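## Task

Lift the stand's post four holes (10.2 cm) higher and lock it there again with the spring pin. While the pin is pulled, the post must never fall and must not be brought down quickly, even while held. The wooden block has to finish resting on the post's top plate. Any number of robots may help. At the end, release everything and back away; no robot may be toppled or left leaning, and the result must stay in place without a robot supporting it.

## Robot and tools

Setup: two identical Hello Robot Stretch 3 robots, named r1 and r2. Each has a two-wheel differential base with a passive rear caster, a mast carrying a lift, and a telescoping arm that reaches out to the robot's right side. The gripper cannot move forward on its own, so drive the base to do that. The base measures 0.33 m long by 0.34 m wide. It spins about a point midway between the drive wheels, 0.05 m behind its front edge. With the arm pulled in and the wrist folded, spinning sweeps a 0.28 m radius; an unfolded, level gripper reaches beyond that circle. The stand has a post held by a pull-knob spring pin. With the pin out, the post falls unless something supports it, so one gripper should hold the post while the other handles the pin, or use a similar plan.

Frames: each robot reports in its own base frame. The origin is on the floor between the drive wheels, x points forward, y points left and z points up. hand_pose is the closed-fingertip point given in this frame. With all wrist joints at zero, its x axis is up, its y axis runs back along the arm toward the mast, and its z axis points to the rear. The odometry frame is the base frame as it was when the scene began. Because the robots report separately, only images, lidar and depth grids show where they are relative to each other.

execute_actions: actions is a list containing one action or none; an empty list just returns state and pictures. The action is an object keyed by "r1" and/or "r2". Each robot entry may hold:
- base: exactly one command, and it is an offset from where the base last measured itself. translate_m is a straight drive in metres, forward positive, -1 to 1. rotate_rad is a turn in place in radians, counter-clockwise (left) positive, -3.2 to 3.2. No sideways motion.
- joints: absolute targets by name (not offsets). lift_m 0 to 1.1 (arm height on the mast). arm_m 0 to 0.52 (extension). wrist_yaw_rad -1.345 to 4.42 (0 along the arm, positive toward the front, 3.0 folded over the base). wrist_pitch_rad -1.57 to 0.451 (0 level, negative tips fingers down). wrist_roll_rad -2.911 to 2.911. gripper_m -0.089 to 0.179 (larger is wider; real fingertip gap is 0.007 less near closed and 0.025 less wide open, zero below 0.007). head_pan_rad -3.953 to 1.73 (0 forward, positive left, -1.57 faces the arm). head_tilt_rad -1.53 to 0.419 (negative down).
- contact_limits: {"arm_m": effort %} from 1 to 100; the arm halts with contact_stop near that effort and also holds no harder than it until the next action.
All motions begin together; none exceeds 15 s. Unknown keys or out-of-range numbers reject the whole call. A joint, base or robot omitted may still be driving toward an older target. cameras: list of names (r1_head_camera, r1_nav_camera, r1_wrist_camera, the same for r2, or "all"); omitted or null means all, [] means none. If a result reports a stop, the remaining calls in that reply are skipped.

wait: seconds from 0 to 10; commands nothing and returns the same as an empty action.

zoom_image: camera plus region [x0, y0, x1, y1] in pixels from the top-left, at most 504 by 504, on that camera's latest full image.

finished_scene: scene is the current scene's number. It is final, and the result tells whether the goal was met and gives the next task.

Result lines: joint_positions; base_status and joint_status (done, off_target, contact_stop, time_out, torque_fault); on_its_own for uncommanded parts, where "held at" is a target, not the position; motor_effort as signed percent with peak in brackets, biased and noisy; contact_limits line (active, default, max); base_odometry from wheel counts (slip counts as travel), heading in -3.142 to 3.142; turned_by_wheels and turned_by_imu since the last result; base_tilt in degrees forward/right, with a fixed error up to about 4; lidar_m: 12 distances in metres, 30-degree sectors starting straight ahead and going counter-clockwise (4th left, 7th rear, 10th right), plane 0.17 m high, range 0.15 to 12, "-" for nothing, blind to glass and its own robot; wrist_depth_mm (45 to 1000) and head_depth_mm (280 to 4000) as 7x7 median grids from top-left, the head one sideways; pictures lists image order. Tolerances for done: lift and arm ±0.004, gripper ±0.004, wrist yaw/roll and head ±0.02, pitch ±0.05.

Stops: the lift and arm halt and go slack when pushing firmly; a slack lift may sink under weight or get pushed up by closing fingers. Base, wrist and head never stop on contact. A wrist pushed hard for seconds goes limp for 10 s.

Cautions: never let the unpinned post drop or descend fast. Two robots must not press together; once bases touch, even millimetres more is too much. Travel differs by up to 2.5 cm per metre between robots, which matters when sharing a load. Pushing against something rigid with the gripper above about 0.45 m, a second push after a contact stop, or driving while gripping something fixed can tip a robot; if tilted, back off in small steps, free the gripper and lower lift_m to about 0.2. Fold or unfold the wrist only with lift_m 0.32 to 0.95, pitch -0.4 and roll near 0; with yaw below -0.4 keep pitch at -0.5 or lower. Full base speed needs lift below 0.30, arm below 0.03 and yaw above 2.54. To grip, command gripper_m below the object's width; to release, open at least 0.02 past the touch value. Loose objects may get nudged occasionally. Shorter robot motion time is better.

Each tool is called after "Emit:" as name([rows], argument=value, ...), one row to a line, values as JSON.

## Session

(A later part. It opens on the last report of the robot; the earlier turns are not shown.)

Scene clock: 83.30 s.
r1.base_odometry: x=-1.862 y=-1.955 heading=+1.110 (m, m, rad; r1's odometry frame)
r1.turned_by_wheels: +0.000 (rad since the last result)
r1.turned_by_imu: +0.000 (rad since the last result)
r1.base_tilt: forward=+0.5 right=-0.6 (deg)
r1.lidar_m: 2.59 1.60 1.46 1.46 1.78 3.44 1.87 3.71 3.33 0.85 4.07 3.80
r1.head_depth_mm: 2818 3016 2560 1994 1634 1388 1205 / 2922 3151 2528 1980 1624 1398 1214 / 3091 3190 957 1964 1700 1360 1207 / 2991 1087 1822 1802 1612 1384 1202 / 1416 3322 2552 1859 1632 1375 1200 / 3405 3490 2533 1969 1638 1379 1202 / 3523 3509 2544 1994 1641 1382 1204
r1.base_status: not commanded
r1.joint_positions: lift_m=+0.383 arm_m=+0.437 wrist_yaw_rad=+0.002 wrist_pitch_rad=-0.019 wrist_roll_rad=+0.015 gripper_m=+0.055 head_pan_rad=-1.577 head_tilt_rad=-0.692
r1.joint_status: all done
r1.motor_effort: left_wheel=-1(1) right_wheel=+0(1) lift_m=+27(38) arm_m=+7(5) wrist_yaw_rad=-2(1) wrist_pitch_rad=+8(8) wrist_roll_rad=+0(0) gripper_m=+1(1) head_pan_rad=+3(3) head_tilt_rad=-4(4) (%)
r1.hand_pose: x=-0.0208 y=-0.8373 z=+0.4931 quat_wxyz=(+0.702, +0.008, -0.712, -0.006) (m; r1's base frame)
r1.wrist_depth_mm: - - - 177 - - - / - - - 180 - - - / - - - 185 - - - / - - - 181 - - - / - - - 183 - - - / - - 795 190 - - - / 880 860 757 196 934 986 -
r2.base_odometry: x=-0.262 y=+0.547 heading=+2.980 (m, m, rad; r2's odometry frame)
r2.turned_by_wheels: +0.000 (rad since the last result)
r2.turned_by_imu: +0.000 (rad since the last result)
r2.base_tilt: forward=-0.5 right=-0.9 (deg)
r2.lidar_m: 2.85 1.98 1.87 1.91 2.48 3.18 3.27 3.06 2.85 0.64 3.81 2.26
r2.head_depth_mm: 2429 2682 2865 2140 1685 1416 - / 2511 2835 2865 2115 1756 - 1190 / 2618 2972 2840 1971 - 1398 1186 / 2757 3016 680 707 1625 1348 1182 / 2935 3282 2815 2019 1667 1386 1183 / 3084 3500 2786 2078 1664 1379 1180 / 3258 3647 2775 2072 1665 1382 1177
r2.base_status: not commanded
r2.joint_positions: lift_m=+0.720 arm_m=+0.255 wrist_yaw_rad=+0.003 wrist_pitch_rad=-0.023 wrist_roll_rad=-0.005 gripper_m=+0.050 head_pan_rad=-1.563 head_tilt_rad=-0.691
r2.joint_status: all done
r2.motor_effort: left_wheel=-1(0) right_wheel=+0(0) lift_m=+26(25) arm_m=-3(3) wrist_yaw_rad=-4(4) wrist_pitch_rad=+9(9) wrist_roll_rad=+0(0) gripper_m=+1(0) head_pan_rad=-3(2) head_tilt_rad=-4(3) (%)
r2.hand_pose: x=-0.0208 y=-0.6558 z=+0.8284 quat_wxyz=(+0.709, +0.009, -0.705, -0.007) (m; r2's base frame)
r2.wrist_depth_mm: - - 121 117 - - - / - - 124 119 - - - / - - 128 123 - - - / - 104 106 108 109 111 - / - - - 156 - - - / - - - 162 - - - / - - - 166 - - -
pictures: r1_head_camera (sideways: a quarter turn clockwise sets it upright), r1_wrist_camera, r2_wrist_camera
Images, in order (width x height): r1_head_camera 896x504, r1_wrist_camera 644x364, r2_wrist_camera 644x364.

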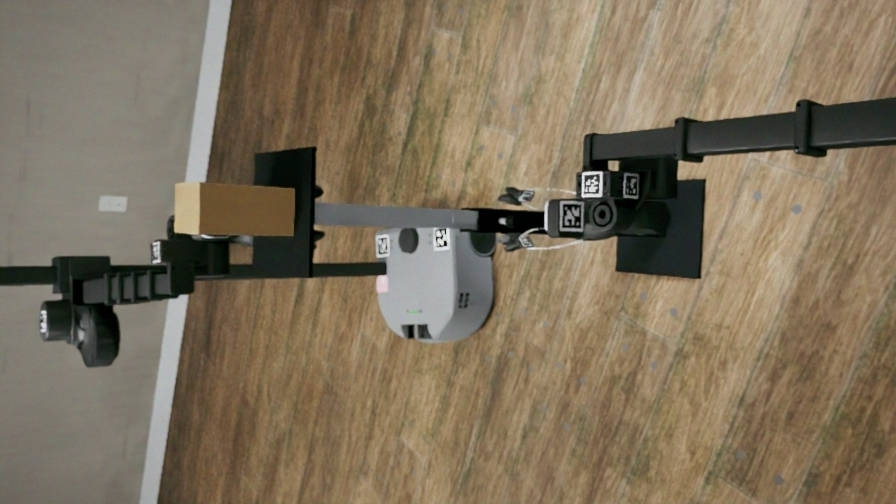

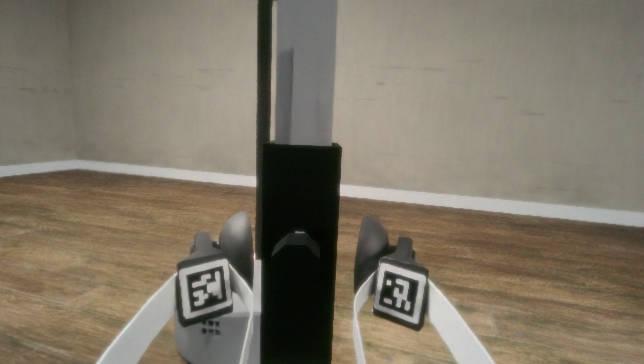

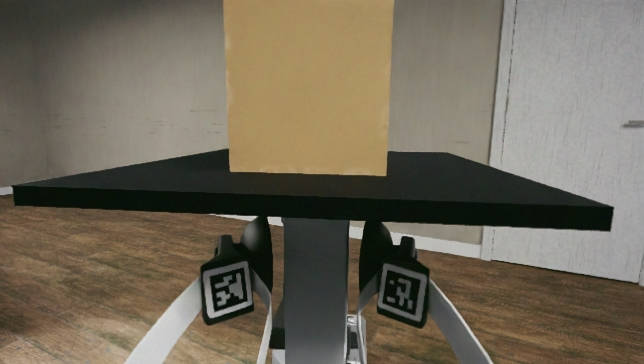

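Emit:
execute_actions([
  {"r1":{"base":{"translate_m":0.004},"joints":{"gripper_m":-0.03}},"r2":{"joints":{"lift_m":0.735,"gripper_m":0.035}}},
], cameras=["r1_wrist_camera","r2_wrist_camera"])

Scene clock: 86.47 s.
r1.base_odometry: x=-1.860 y=-1.952 heading=+1.110 (m, m, rad; r1's odometry frame)
r1.turned_by_wheels: +0.000 (rad since the last result)
r1.turned_by_imu: +0.000 (rad since the last result)
r1.base_tilt: forward=+0.5 right=-0.5 (deg)
r1.lidar_m: 2.59 1.60 1.46 1.47 1.78 3.41 1.88 3.73 3.33 0.86 4.05 3.79
r1.head_depth_mm: 2847 3115 2562 1977 1625 1383 1209 / 2880 3163 2558 1987 1619 1387 1209 / 2990 3160 956 1927 1696 1352 1208 / 2961 1088 2265 1795 1616 1387 1205 / 1408 3461 2532 1863 1629 1382 1206 / 3352 3549 2545 1992 1629 1374 1209 / 3532 3502 2534 1989 1615 1382 1209
r1.base_status: done
r1.joint_positions: lift_m=+0.383 arm_m=+0.437 wrist_yaw_rad=-0.002 wrist_pitch_rad=-0.020 wrist_roll_rad=+0.015 gripper_m=-0.029 head_pan_rad=-1.577 head_tilt_rad=-0.692
r1.joint_status: all done
r1.motor_effort: left_wheel=-2(4) right_wheel=+0(7) lift_m=+27(27) arm_m=+6(6) wrist_yaw_rad=+2(2) wrist_pitch_rad=+9(8) wrist_roll_rad=+0(0) gripper_m=-20(94) head_pan_rad=+3(3) head_tilt_rad=-4(4) (%)
r1.hand_pose: x=-0.0219 y=-0.8373 z=+0.4928 quat_wxyz=(+0.702, +0.007, -0.712, -0.008) (m; r1's base frame)
r1.wrist_depth_mm: - - - 177 - - - / - - - 180 - - - / - - - 184 - - - / - - - 181 - - - / - - - 183 - - - / - - - 169 - - - / 883 909 761 195 977 998 -
r2.base_odometry: x=-0.262 y=+0.547 heading=+2.980 (m, m, rad; r2's odometry frame)
r2.turned_by_wheels: +0.000 (rad since the last result)
r2.turned_by_imu: +0.000 (rad since the last result)
r2.base_tilt: forward=-0.5 right=-0.9 (deg)
r2.lidar_m: 2.87 1.98 1.87 1.91 2.49 3.19 3.26 3.03 2.85 0.64 3.80 2.27
r2.head_depth_mm: 2421 2669 2829 2125 1693 1441 - / 2544 2816 2875 2130 - 1362 1182 / 2598 2953 2818 1871 - 1394 1187 / 2748 3071 681 705 1612 1339 1184 / 2925 3321 2818 2003 1666 1381 1184 / 3075 3513 2809 2087 1672 1377 1179 / 3216 3669 2756 2066 1654 1377 1175
r2.base_status: not commanded
r2.joint_positions: lift_m=+0.735 arm_m=+0.255 wrist_yaw_rad=+0.003 wrist_pitch_rad=-0.023 wrist_roll_rad=-0.005 gripper_m=+0.035 head_pan_rad=-1.563 head_tilt_rad=-0.691
r2.joint_status: all done
r2.motor_effort: left_wheel=+0(1) right_wheel=+1(0) lift_m=+26(28) arm_m=-3(3) wrist_yaw_rad=-4(4) wrist_pitch_rad=+9(9) wrist_roll_rad=+0(0) gripper_m=-1(62) head_pan_rad=-2(2) head_tilt_rad=-5(4) (%)
r2.hand_pose: x=-0.0208 y=-0.6558 z=+0.8434 quat_wxyz=(+0.709, +0.009, -0.705, -0.007) (m; r2's base frame)
r2.wrist_depth_mm: - - 121 117 - - - / - - 124 120 - - - / - - 127 123 - - - / - - 141 126 199 - - / - 101 102 103 104 104 - / - - - 160 87 - - / - - - 167 - - -
pictures: r1_wrist_camera, r2_wrist_camera
Images, in order (width x height): r1_wrist_camera 644x364, r2_wrist_camera 644x364.

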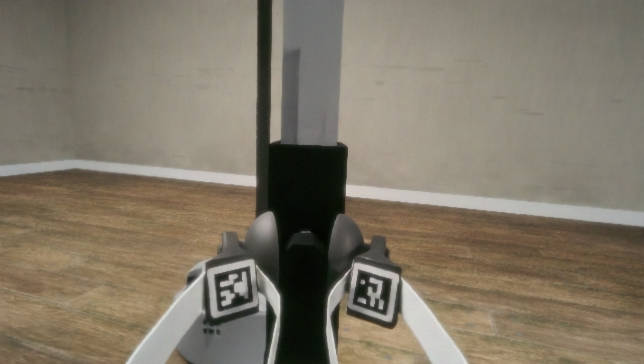

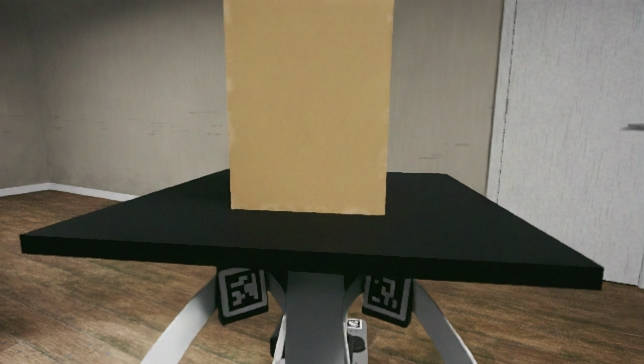

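Emit:
execute_actions([
  {"r2":{"joints":{"lift_m":0.745}}},
], cameras=["r2_wrist_camera"])

Scene clock: 88.30 s.
r1.base_odometry: x=-1.860 y=-1.952 heading=+1.110 (m, m, rad; r1's odometry frame)
r1.turned_by_wheels: +0.000 (rad since the last result)
r1.turned_by_imu: +0.000 (rad since the last result)
r1.base_tilt: forward=+0.4 right=-0.7 (deg)
r1.lidar_m: 2.59 1.60 1.46 1.47 1.78 3.46 1.87 3.71 3.34 0.86 4.08 3.79
r1.head_depth_mm: 2813 3049 2541 1991 1618 1379 1206 / 2947 3201 2523 1996 1646 1385 1213 / 2998 3164 956 1926 1698 1353 1202 / 2989 1057 2240 1778 1603 1398 1205 / 1395 3435 2517 1858 1637 1382 1206 / 3389 3574 2544 1978 1625 1388 1207 / 3506 3530 2504 1985 1616 1387 1209
r1.base_status: not commanded
r1.joint_positions: lift_m=+0.383 arm_m=+0.437 wrist_yaw_rad=-0.002 wrist_pitch_rad=-0.020 wrist_roll_rad=+0.015 gripper_m=-0.026 head_pan_rad=-1.577 head_tilt_rad=-0.692
r1.joint_status: not commanded
r1.motor_effort: left_wheel=-2(2) right_wheel=+1(0) lift_m=+27(27) arm_m=+7(7) wrist_yaw_rad=+2(2) wrist_pitch_rad=+9(9) wrist_roll_rad=+0(0) gripper_m=-19(18) head_pan_rad=+3(3) head_tilt_rad=-4(3) (%)
r1.hand_pose: x=-0.0219 y=-0.8373 z=+0.4928 quat_wxyz=(+0.702, +0.007, -0.712, -0.008) (m; r1's base frame)
r1.wrist_depth_mm: - - - 176 - - - / - - - 180 - - - / - - - 184 - - - / - - - 181 - - - / - - - 181 - - - / - - - 170 - - - / 900 904 754 194 948 979 1000
r2.base_odometry: x=-0.262 y=+0.547 heading=+2.980 (m, m, rad; r2's odometry frame)
r2.turned_by_wheels: +0.000 (rad since the last result)
r2.turned_by_imu: +0.000 (rad since the last result)
r2.base_tilt: forward=-0.6 right=-0.8 (deg)
r2.lidar_m: 2.86 1.99 1.87 1.90 2.48 3.20 3.27 3.05 2.85 0.64 3.80 2.26
r2.head_depth_mm: 2439 2707 2818 2122 1689 1423 - / 2523 2804 2862 2203 - 1358 1168 / 2606 2953 2857 1265 - 1396 1182 / 2755 3041 679 703 1576 1344 1191 / 2882 3267 2814 2010 1673 1387 1183 / 3070 3499 2803 2088 1671 1380 1185 / 3239 3628 2806 2078 1657 1371 1180
r2.base_status: not commanded
r2.joint_positions: lift_m=+0.745 arm_m=+0.255 wrist_yaw_rad=+0.003 wrist_pitch_rad=-0.038 wrist_roll_rad=-0.005 gripper_m=+0.035 head_pan_rad=-1.563 head_tilt_rad=-0.691
r2.joint_status: all done
r2.motor_effort: left_wheel=-1(1) right_wheel=+1(0) lift_m=+28(29) arm_m=-3(3) wrist_yaw_rad=-4(4) wrist_pitch_rad=+14(15) wrist_roll_rad=+0(0) gripper_m=-1(0) head_pan_rad=-3(3) head_tilt_rad=-4(4) (%)
r2.hand_pose: x=-0.0208 y=-0.6554 z=+0.8496 quat_wxyz=(+0.709, +0.015, -0.705, -0.013) (m; r2's base frame)
r2.wrist_depth_mm: - - 120 115 - - - / - - 123 118 - - - / - - 127 122 - - - / - - 132 126 226 - - / - 120 121 122 123 136 - / - - 95 91 90 85 - / - - - 167 - - -
pictures: r2_wrist_camera
Images, in order (width x height): r2_wrist_camera 644x364.

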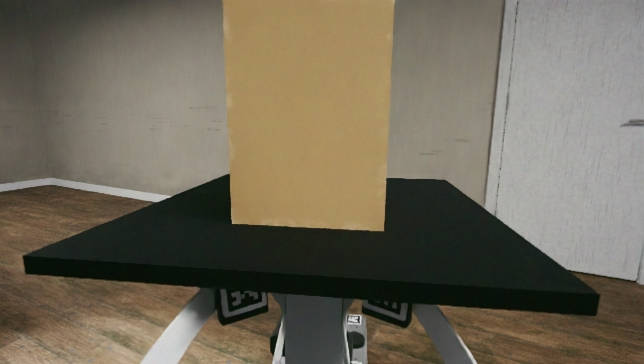

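In contact. Add a grip and pull.

Emit:
execute_actions([
  {"r1":{"joints":{"gripper_m":-0.045}},"r2":{"joints":{"lift_m":0.749,"gripper_m":-0.01}}},
], cameras=[])

Emit:
execute_actions([
  {"r1":{"joints":{"arm_m":0.42}}},
], cameras=["r1_wrist_camera","r2_wrist_camera"])

Scene clock: 91.53 s.
r1.base_odometry: x=-1.860 y=-1.952 heading=+1.110 (m, m, rad; r1's odometry frame)
r1.turned_by_wheels: +0.000 (rad since the last result)
r1.turned_by_imu: +0.000 (rad since the last result)
r1.base_tilt: forward=+0.3 right=-0.5 (deg)
r1.lidar_m: 2.58 1.60 1.46 1.47 1.77 3.44 1.87 3.70 3.33 0.86 4.09 3.79
r1.head_depth_mm: 2818 3080 2553 1981 1638 1390 1206 / 2929 3179 2568 1996 1632 1387 1216 / 3051 3163 957 1940 1707 1353 1209 / 2964 1050 1925 1791 1611 1380 1199 / 1389 3469 2537 1864 1634 1385 1208 / 3417 3508 2511 2000 1628 1382 1208 / 3516 3536 2520 1996 1632 1389 1205
r1.base_status: not commanded
r1.joint_positions: lift_m=+0.383 arm_m=+0.437 wrist_yaw_rad=-0.002 wrist_pitch_rad=-0.020 wrist_roll_rad=+0.015 gripper_m=-0.044 head_pan_rad=-1.577 head_tilt_rad=-0.692
r1.joint_status: all done
r1.motor_effort: left_wheel=-2(2) right_wheel=+0(0) lift_m=+27(27) arm_m=+7(7) wrist_yaw_rad=+2(1) wrist_pitch_rad=+9(9) wrist_roll_rad=+0(0) gripper_m=-26(91) head_pan_rad=+3(3) head_tilt_rad=-4(3) (%)
r1.hand_pose: x=-0.0220 y=-0.8373 z=+0.4928 quat_wxyz=(+0.702, +0.007, -0.712, -0.008) (m; r1's base frame)
r1.wrist_depth_mm: - - - 176 - - - / - - - 180 - - - / - - - 184 - - - / - - - 180 - - - / - - - 184 - - - / - - - 170 - - - / 871 916 769 193 979 981 -
r2.base_odometry: x=-0.262 y=+0.547 heading=+2.980 (m, m, rad; r2's odometry frame)
r2.turned_by_wheels: +0.000 (rad since the last result)
r2.turned_by_imu: +0.000 (rad since the last result)
r2.base_tilt: forward=-0.5 right=-0.8 (deg)
r2.lidar_m: 2.86 1.98 1.87 1.90 2.48 3.18 3.27 3.05 2.85 0.64 3.81 2.26
r2.head_depth_mm: 2431 2717 2832 2127 1684 1432 - / 2549 2822 2865 2186 - 1356 1165 / 2639 2921 2832 759 - 1389 1190 / 2731 3062 680 706 1573 1338 1192 / 2924 3274 2810 2021 1667 1388 1180 / 3062 3501 2800 2079 1657 1381 1183 / 3230 3678 2794 2079 1647 1376 1180
r2.base_status: not commanded
r2.joint_positions: lift_m=+0.749 arm_m=+0.255 wrist_yaw_rad=+0.003 wrist_pitch_rad=-0.052 wrist_roll_rad=-0.005 gripper_m=-0.009 head_pan_rad=-1.563 head_tilt_rad=-0.691
r2.joint_status: all done
r2.motor_effort: left_wheel=-1(1) right_wheel=+1(0) lift_m=+29(27) arm_m=-3(3) wrist_yaw_rad=-3(4) wrist_pitch_rad=+20(21) wrist_roll_rad=+0(0) gripper_m=-15(92) head_pan_rad=-3(3) head_tilt_rad=-4(5) (%)
r2.hand_pose: x=-0.0208 y=-0.6548 z=+0.8498 quat_wxyz=(+0.709, +0.020, -0.705, -0.018) (m; r2's base frame)
r2.wrist_depth_mm: - - 119 114 - - - / - - 122 118 - - - / - - 126 121 - - - / - - 130 124 220 - - / - 122 123 124 125 137 - / - 98 94 92 88 87 - / - - - 170 - - -
pictures: none
No camera images: the call's "cameras" was empty. Leave "cameras" out to get every camera's image.

Scene clock: 92.50 s.
r1.base_odometry: x=-1.860 y=-1.952 heading=+1.110 (m, m, rad; r1's odometry frame)
r1.turned_by_wheels: +0.000 (rad since the last result)
r1.turned_by_imu: +0.000 (rad since the last result)
r1.base_tilt: forward=+0.4 right=-0.6 (deg)
r1.lidar_m: 2.58 1.60 1.46 1.47 1.78 3.44 1.87 3.72 3.33 0.86 4.06 3.78
r1.head_depth_mm: 2839 3092 2538 1977 1621 1381 1211 / 2945 3147 2525 1987 1628 1384 1219 / 2982 3198 942 1937 1699 1358 1213 / 2978 1047 1854 1807 1641 1380 1205 / 1377 3399 2563 1857 1647 1387 1204 / 3357 3523 2541 1977 1624 1390 1209 / 3515 3507 2488 1981 1638 1390 1198
r1.base_status: not commanded
r1.joint_positions: lift_m=+0.383 arm_m=+0.421 wrist_yaw_rad=+0.000 wrist_pitch_rad=-0.018 wrist_roll_rad=+0.015 gripper_m=-0.038 head_pan_rad=-1.577 head_tilt_rad=-0.692
r1.joint_status: all done
r1.on_its_own: gripper_m is held at -0.039, not at your -0.045, by its stall guard, which is still easing
r1.motor_effort: left_wheel=+0(1) right_wheel=-2(2) lift_m=+27(28) arm_m=-13(21) wrist_yaw_rad=+1(1) wrist_pitch_rad=+8(8) wrist_roll_rad=-1(0) gripper_m=-20(24) head_pan_rad=+2(3) head_tilt_rad=-3(4) (%)
r1.hand_pose: x=-0.0213 y=-0.8216 z=+0.4934 quat_wxyz=(+0.702, +0.007, -0.712, -0.006) (m; r1's base frame)
r1.wrist_depth_mm: - - - 192 - - - / - - - 196 - - - / - - - 200 - - - / - - - 196 - - - / - - - 198 - - - / - - - 207 - - - / 880 907 801 212 964 992 -
r2.base_odometry: x=-0.262 y=+0.547 heading=+2.980 (m, m, rad; r2's odometry frame)
r2.turned_by_wheels: +0.000 (rad since the last result)
r2.turned_by_imu: +0.000 (rad since the last result)
r2.base_tilt: forward=-0.4 right=-0.8 (deg)
r2.lidar_m: 2.86 1.98 1.87 1.91 2.49 3.19 3.26 3.02 2.84 0.64 3.84 2.27
r2.head_depth_mm: 2423 2663 2833 2110 1694 1429 - / 2531 2809 2838 2192 - 1365 1164 / 2627 2936 2829 778 - 1390 1187 / 2736 3059 700 718 1577 1343 1187 / 2890 3317 2810 2015 1669 1378 1182 / 3083 3497 2801 2080 1656 1384 1180 / 3232 3633 2785 2060 1654 1375 1178
r2.base_status: not commanded
r2.joint_positions: lift_m=+0.749 arm_m=+0.255 wrist_yaw_rad=+0.003 wrist_pitch_rad=-0.092 wrist_roll_rad=-0.005 gripper_m=-0.009 head_pan_rad=-1.563 head_tilt_rad=-0.691
r2.joint_status: not commanded
r2.on_its_own: wrist_pitch_rad is at rest, and its effort (+35) is outside its rest range (-20 to +32)
r2.motor_effort: left_wheel=-1(1) right_wheel=+1(0) lift_m=+29(29) arm_m=-3(3) wrist_yaw_rad=-4(4) wrist_pitch_rad=+35(40) wrist_roll_rad=+0(0) gripper_m=-14(15) head_pan_rad=-2(3) head_tilt_rad=-4(3) (%)
r2.hand_pose: x=-0.0208 y=-0.6531 z=+0.8397 quat_wxyz=(+0.709, +0.034, -0.704, -0.032) (m; r2's base frame)
r2.wrist_depth_mm: - - 116 111 - - - / - - 120 115 - - - / - - 125 120 - - - / - - 130 124 188 - - / - 127 127 126 129 141 - / - 103 97 93 93 94 - / - - - 173 - - -
pictures: r1_wrist_camera, r2_wrist_camera
Images, in order (width x height): r1_wrist_camera 644x364, r2_wrist_camera 644x364.

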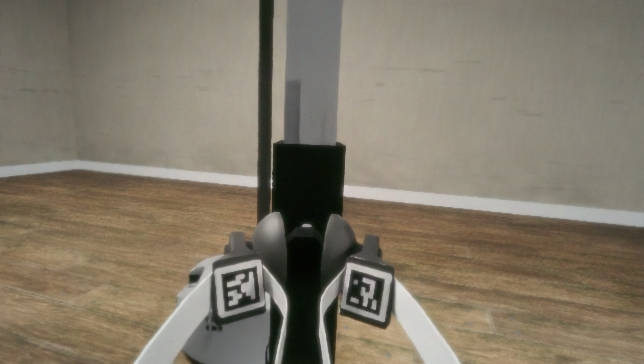

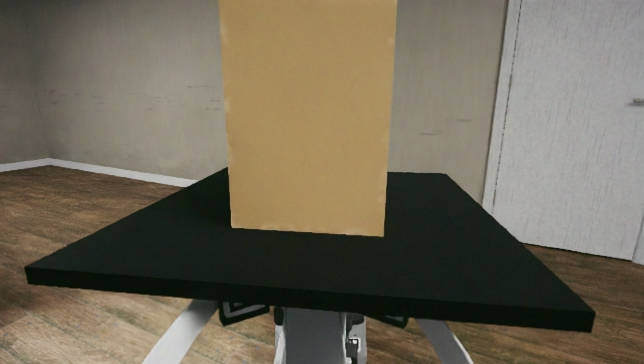

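Emit:
execute_actions([
  {"r1":{"joints":{"arm_m":0.416,"gripper_m":-0.03}},"r2":{"joints":{"lift_m":0.852}}},
], cameras=["r1_wrist_camera","r2_wrist_camera"])

Scene clock: 96.13 s.
r1.base_odometry: x=-1.860 y=-1.952 heading=+1.110 (m, m, rad; r1's odometry frame)
r1.turned_by_wheels: +0.000 (rad since the last result)
r1.turned_by_imu: +0.000 (rad since the last result)
r1.base_tilt: forward=+0.6 right=-0.5 (deg)
r1.lidar_m: 2.58 1.60 1.46 1.47 1.78 3.42 1.87 3.72 3.34 0.86 4.07 3.79
r1.head_depth_mm: 2804 3053 2535 1988 1624 1385 1203 / 2922 3150 2544 1987 1638 1386 1216 / 3015 3139 955 1936 1667 1356 1207 / 2915 1052 2263 1792 1643 1388 1202 / 1364 3496 2537 1867 1634 1388 1209 / 3415 3570 2537 1987 1627 1385 1203 / 3518 3519 2514 1989 1630 1380 1209
r1.base_status: not commanded
r1.joint_positions: lift_m=+0.383 arm_m=+0.417 wrist_yaw_rad=+0.000 wrist_pitch_rad=-0.018 wrist_roll_rad=+0.015 gripper_m=-0.029 head_pan_rad=-1.577 head_tilt_rad=-0.692
r1.joint_status: all done
r1.motor_effort: left_wheel=-1(0) right_wheel=+0(2) lift_m=+27(27) arm_m=-8(12) wrist_yaw_rad=-1(0) wrist_pitch_rad=+7(7) wrist_roll_rad=+0(0) gripper_m=-16(17) head_pan_rad=+3(3) head_tilt_rad=-4(5) (%)
r1.hand_pose: x=-0.0213 y=-0.8173 z=+0.4934 quat_wxyz=(+0.702, +0.007, -0.712, -0.006) (m; r1's base frame)
r1.wrist_depth_mm: - - - 198 - - - / - - - 200 - - - / - - - 204 - - - / - - - 201 - - - / - - - 203 - - - / - - - 214 - - - / 904 891 794 216 970 977 970
r2.base_odometry: x=-0.262 y=+0.547 heading=+2.979 (m, m, rad; r2's odometry frame)
r2.turned_by_wheels: +0.000 (rad since the last result)
r2.turned_by_imu: +0.008 (rad since the last result)
r2.base_tilt: forward=-0.5 right=-0.8 (deg)
r2.lidar_m: 2.84 1.98 1.87 1.90 2.50 3.19 3.28 3.04 2.85 0.64 3.84 2.27
r2.head_depth_mm: 2434 2685 2859 2132 1732 - - / 2525 2838 2844 2243 - 1365 1171 / 2613 2975 2717 1897 1576 1396 1193 / 2774 3058 1356 711 1576 1317 1180 / 2885 3286 2764 2015 1662 1383 1179 / 3062 3492 2782 2086 1655 1375 1181 / 3221 3692 2762 2085 1646 1380 1177
r2.base_status: not commanded
r2.joint_positions: lift_m=+0.786 arm_m=+0.255 wrist_yaw_rad=-0.004 wrist_pitch_rad=-0.180 wrist_roll_rad=+0.001 gripper_m=-0.009 head_pan_rad=-1.563 head_tilt_rad=-0.692
r2.joint_status: lift_m contact_stop (moved +0.037 of +0.103)
r2.on_its_own: lift_m is slack since a contact_stop, until your next command for it (your +0.852 is given up); wrist_pitch_rad is at rest, and its effort (+69) is outside its rest range (-20 to +32)
r2.motor_effort: left_wheel=-3(5) right_wheel=+3(6) lift_m=+25(45) arm_m=-3(6) wrist_yaw_rad=+4(11) wrist_pitch_rad=+69(86) wrist_roll_rad=-3(8) gripper_m=-14(16) head_pan_rad=-2(4) head_tilt_rad=-4(5) (%)
r2.hand_pose: x=-0.0225 y=-0.6480 z=+0.8549 quat_wxyz=(+0.704, +0.062, -0.704, -0.065) (m; r2's base frame)
r2.wrist_depth_mm: - - 113 108 - - - / - - 119 114 - - - / - - 125 120 - - - / - - 164 126 179 - - / - 134 134 130 135 154 - / - 108 103 103 103 103 - / - - - 186 - - -
pictures: r1_wrist_camera, r2_wrist_camera
Images, in order (width x height): r1_wrist_camera 644x364, r2_wrist_camera 644x364.

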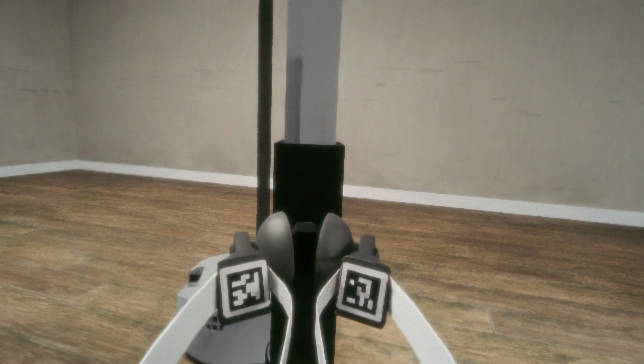

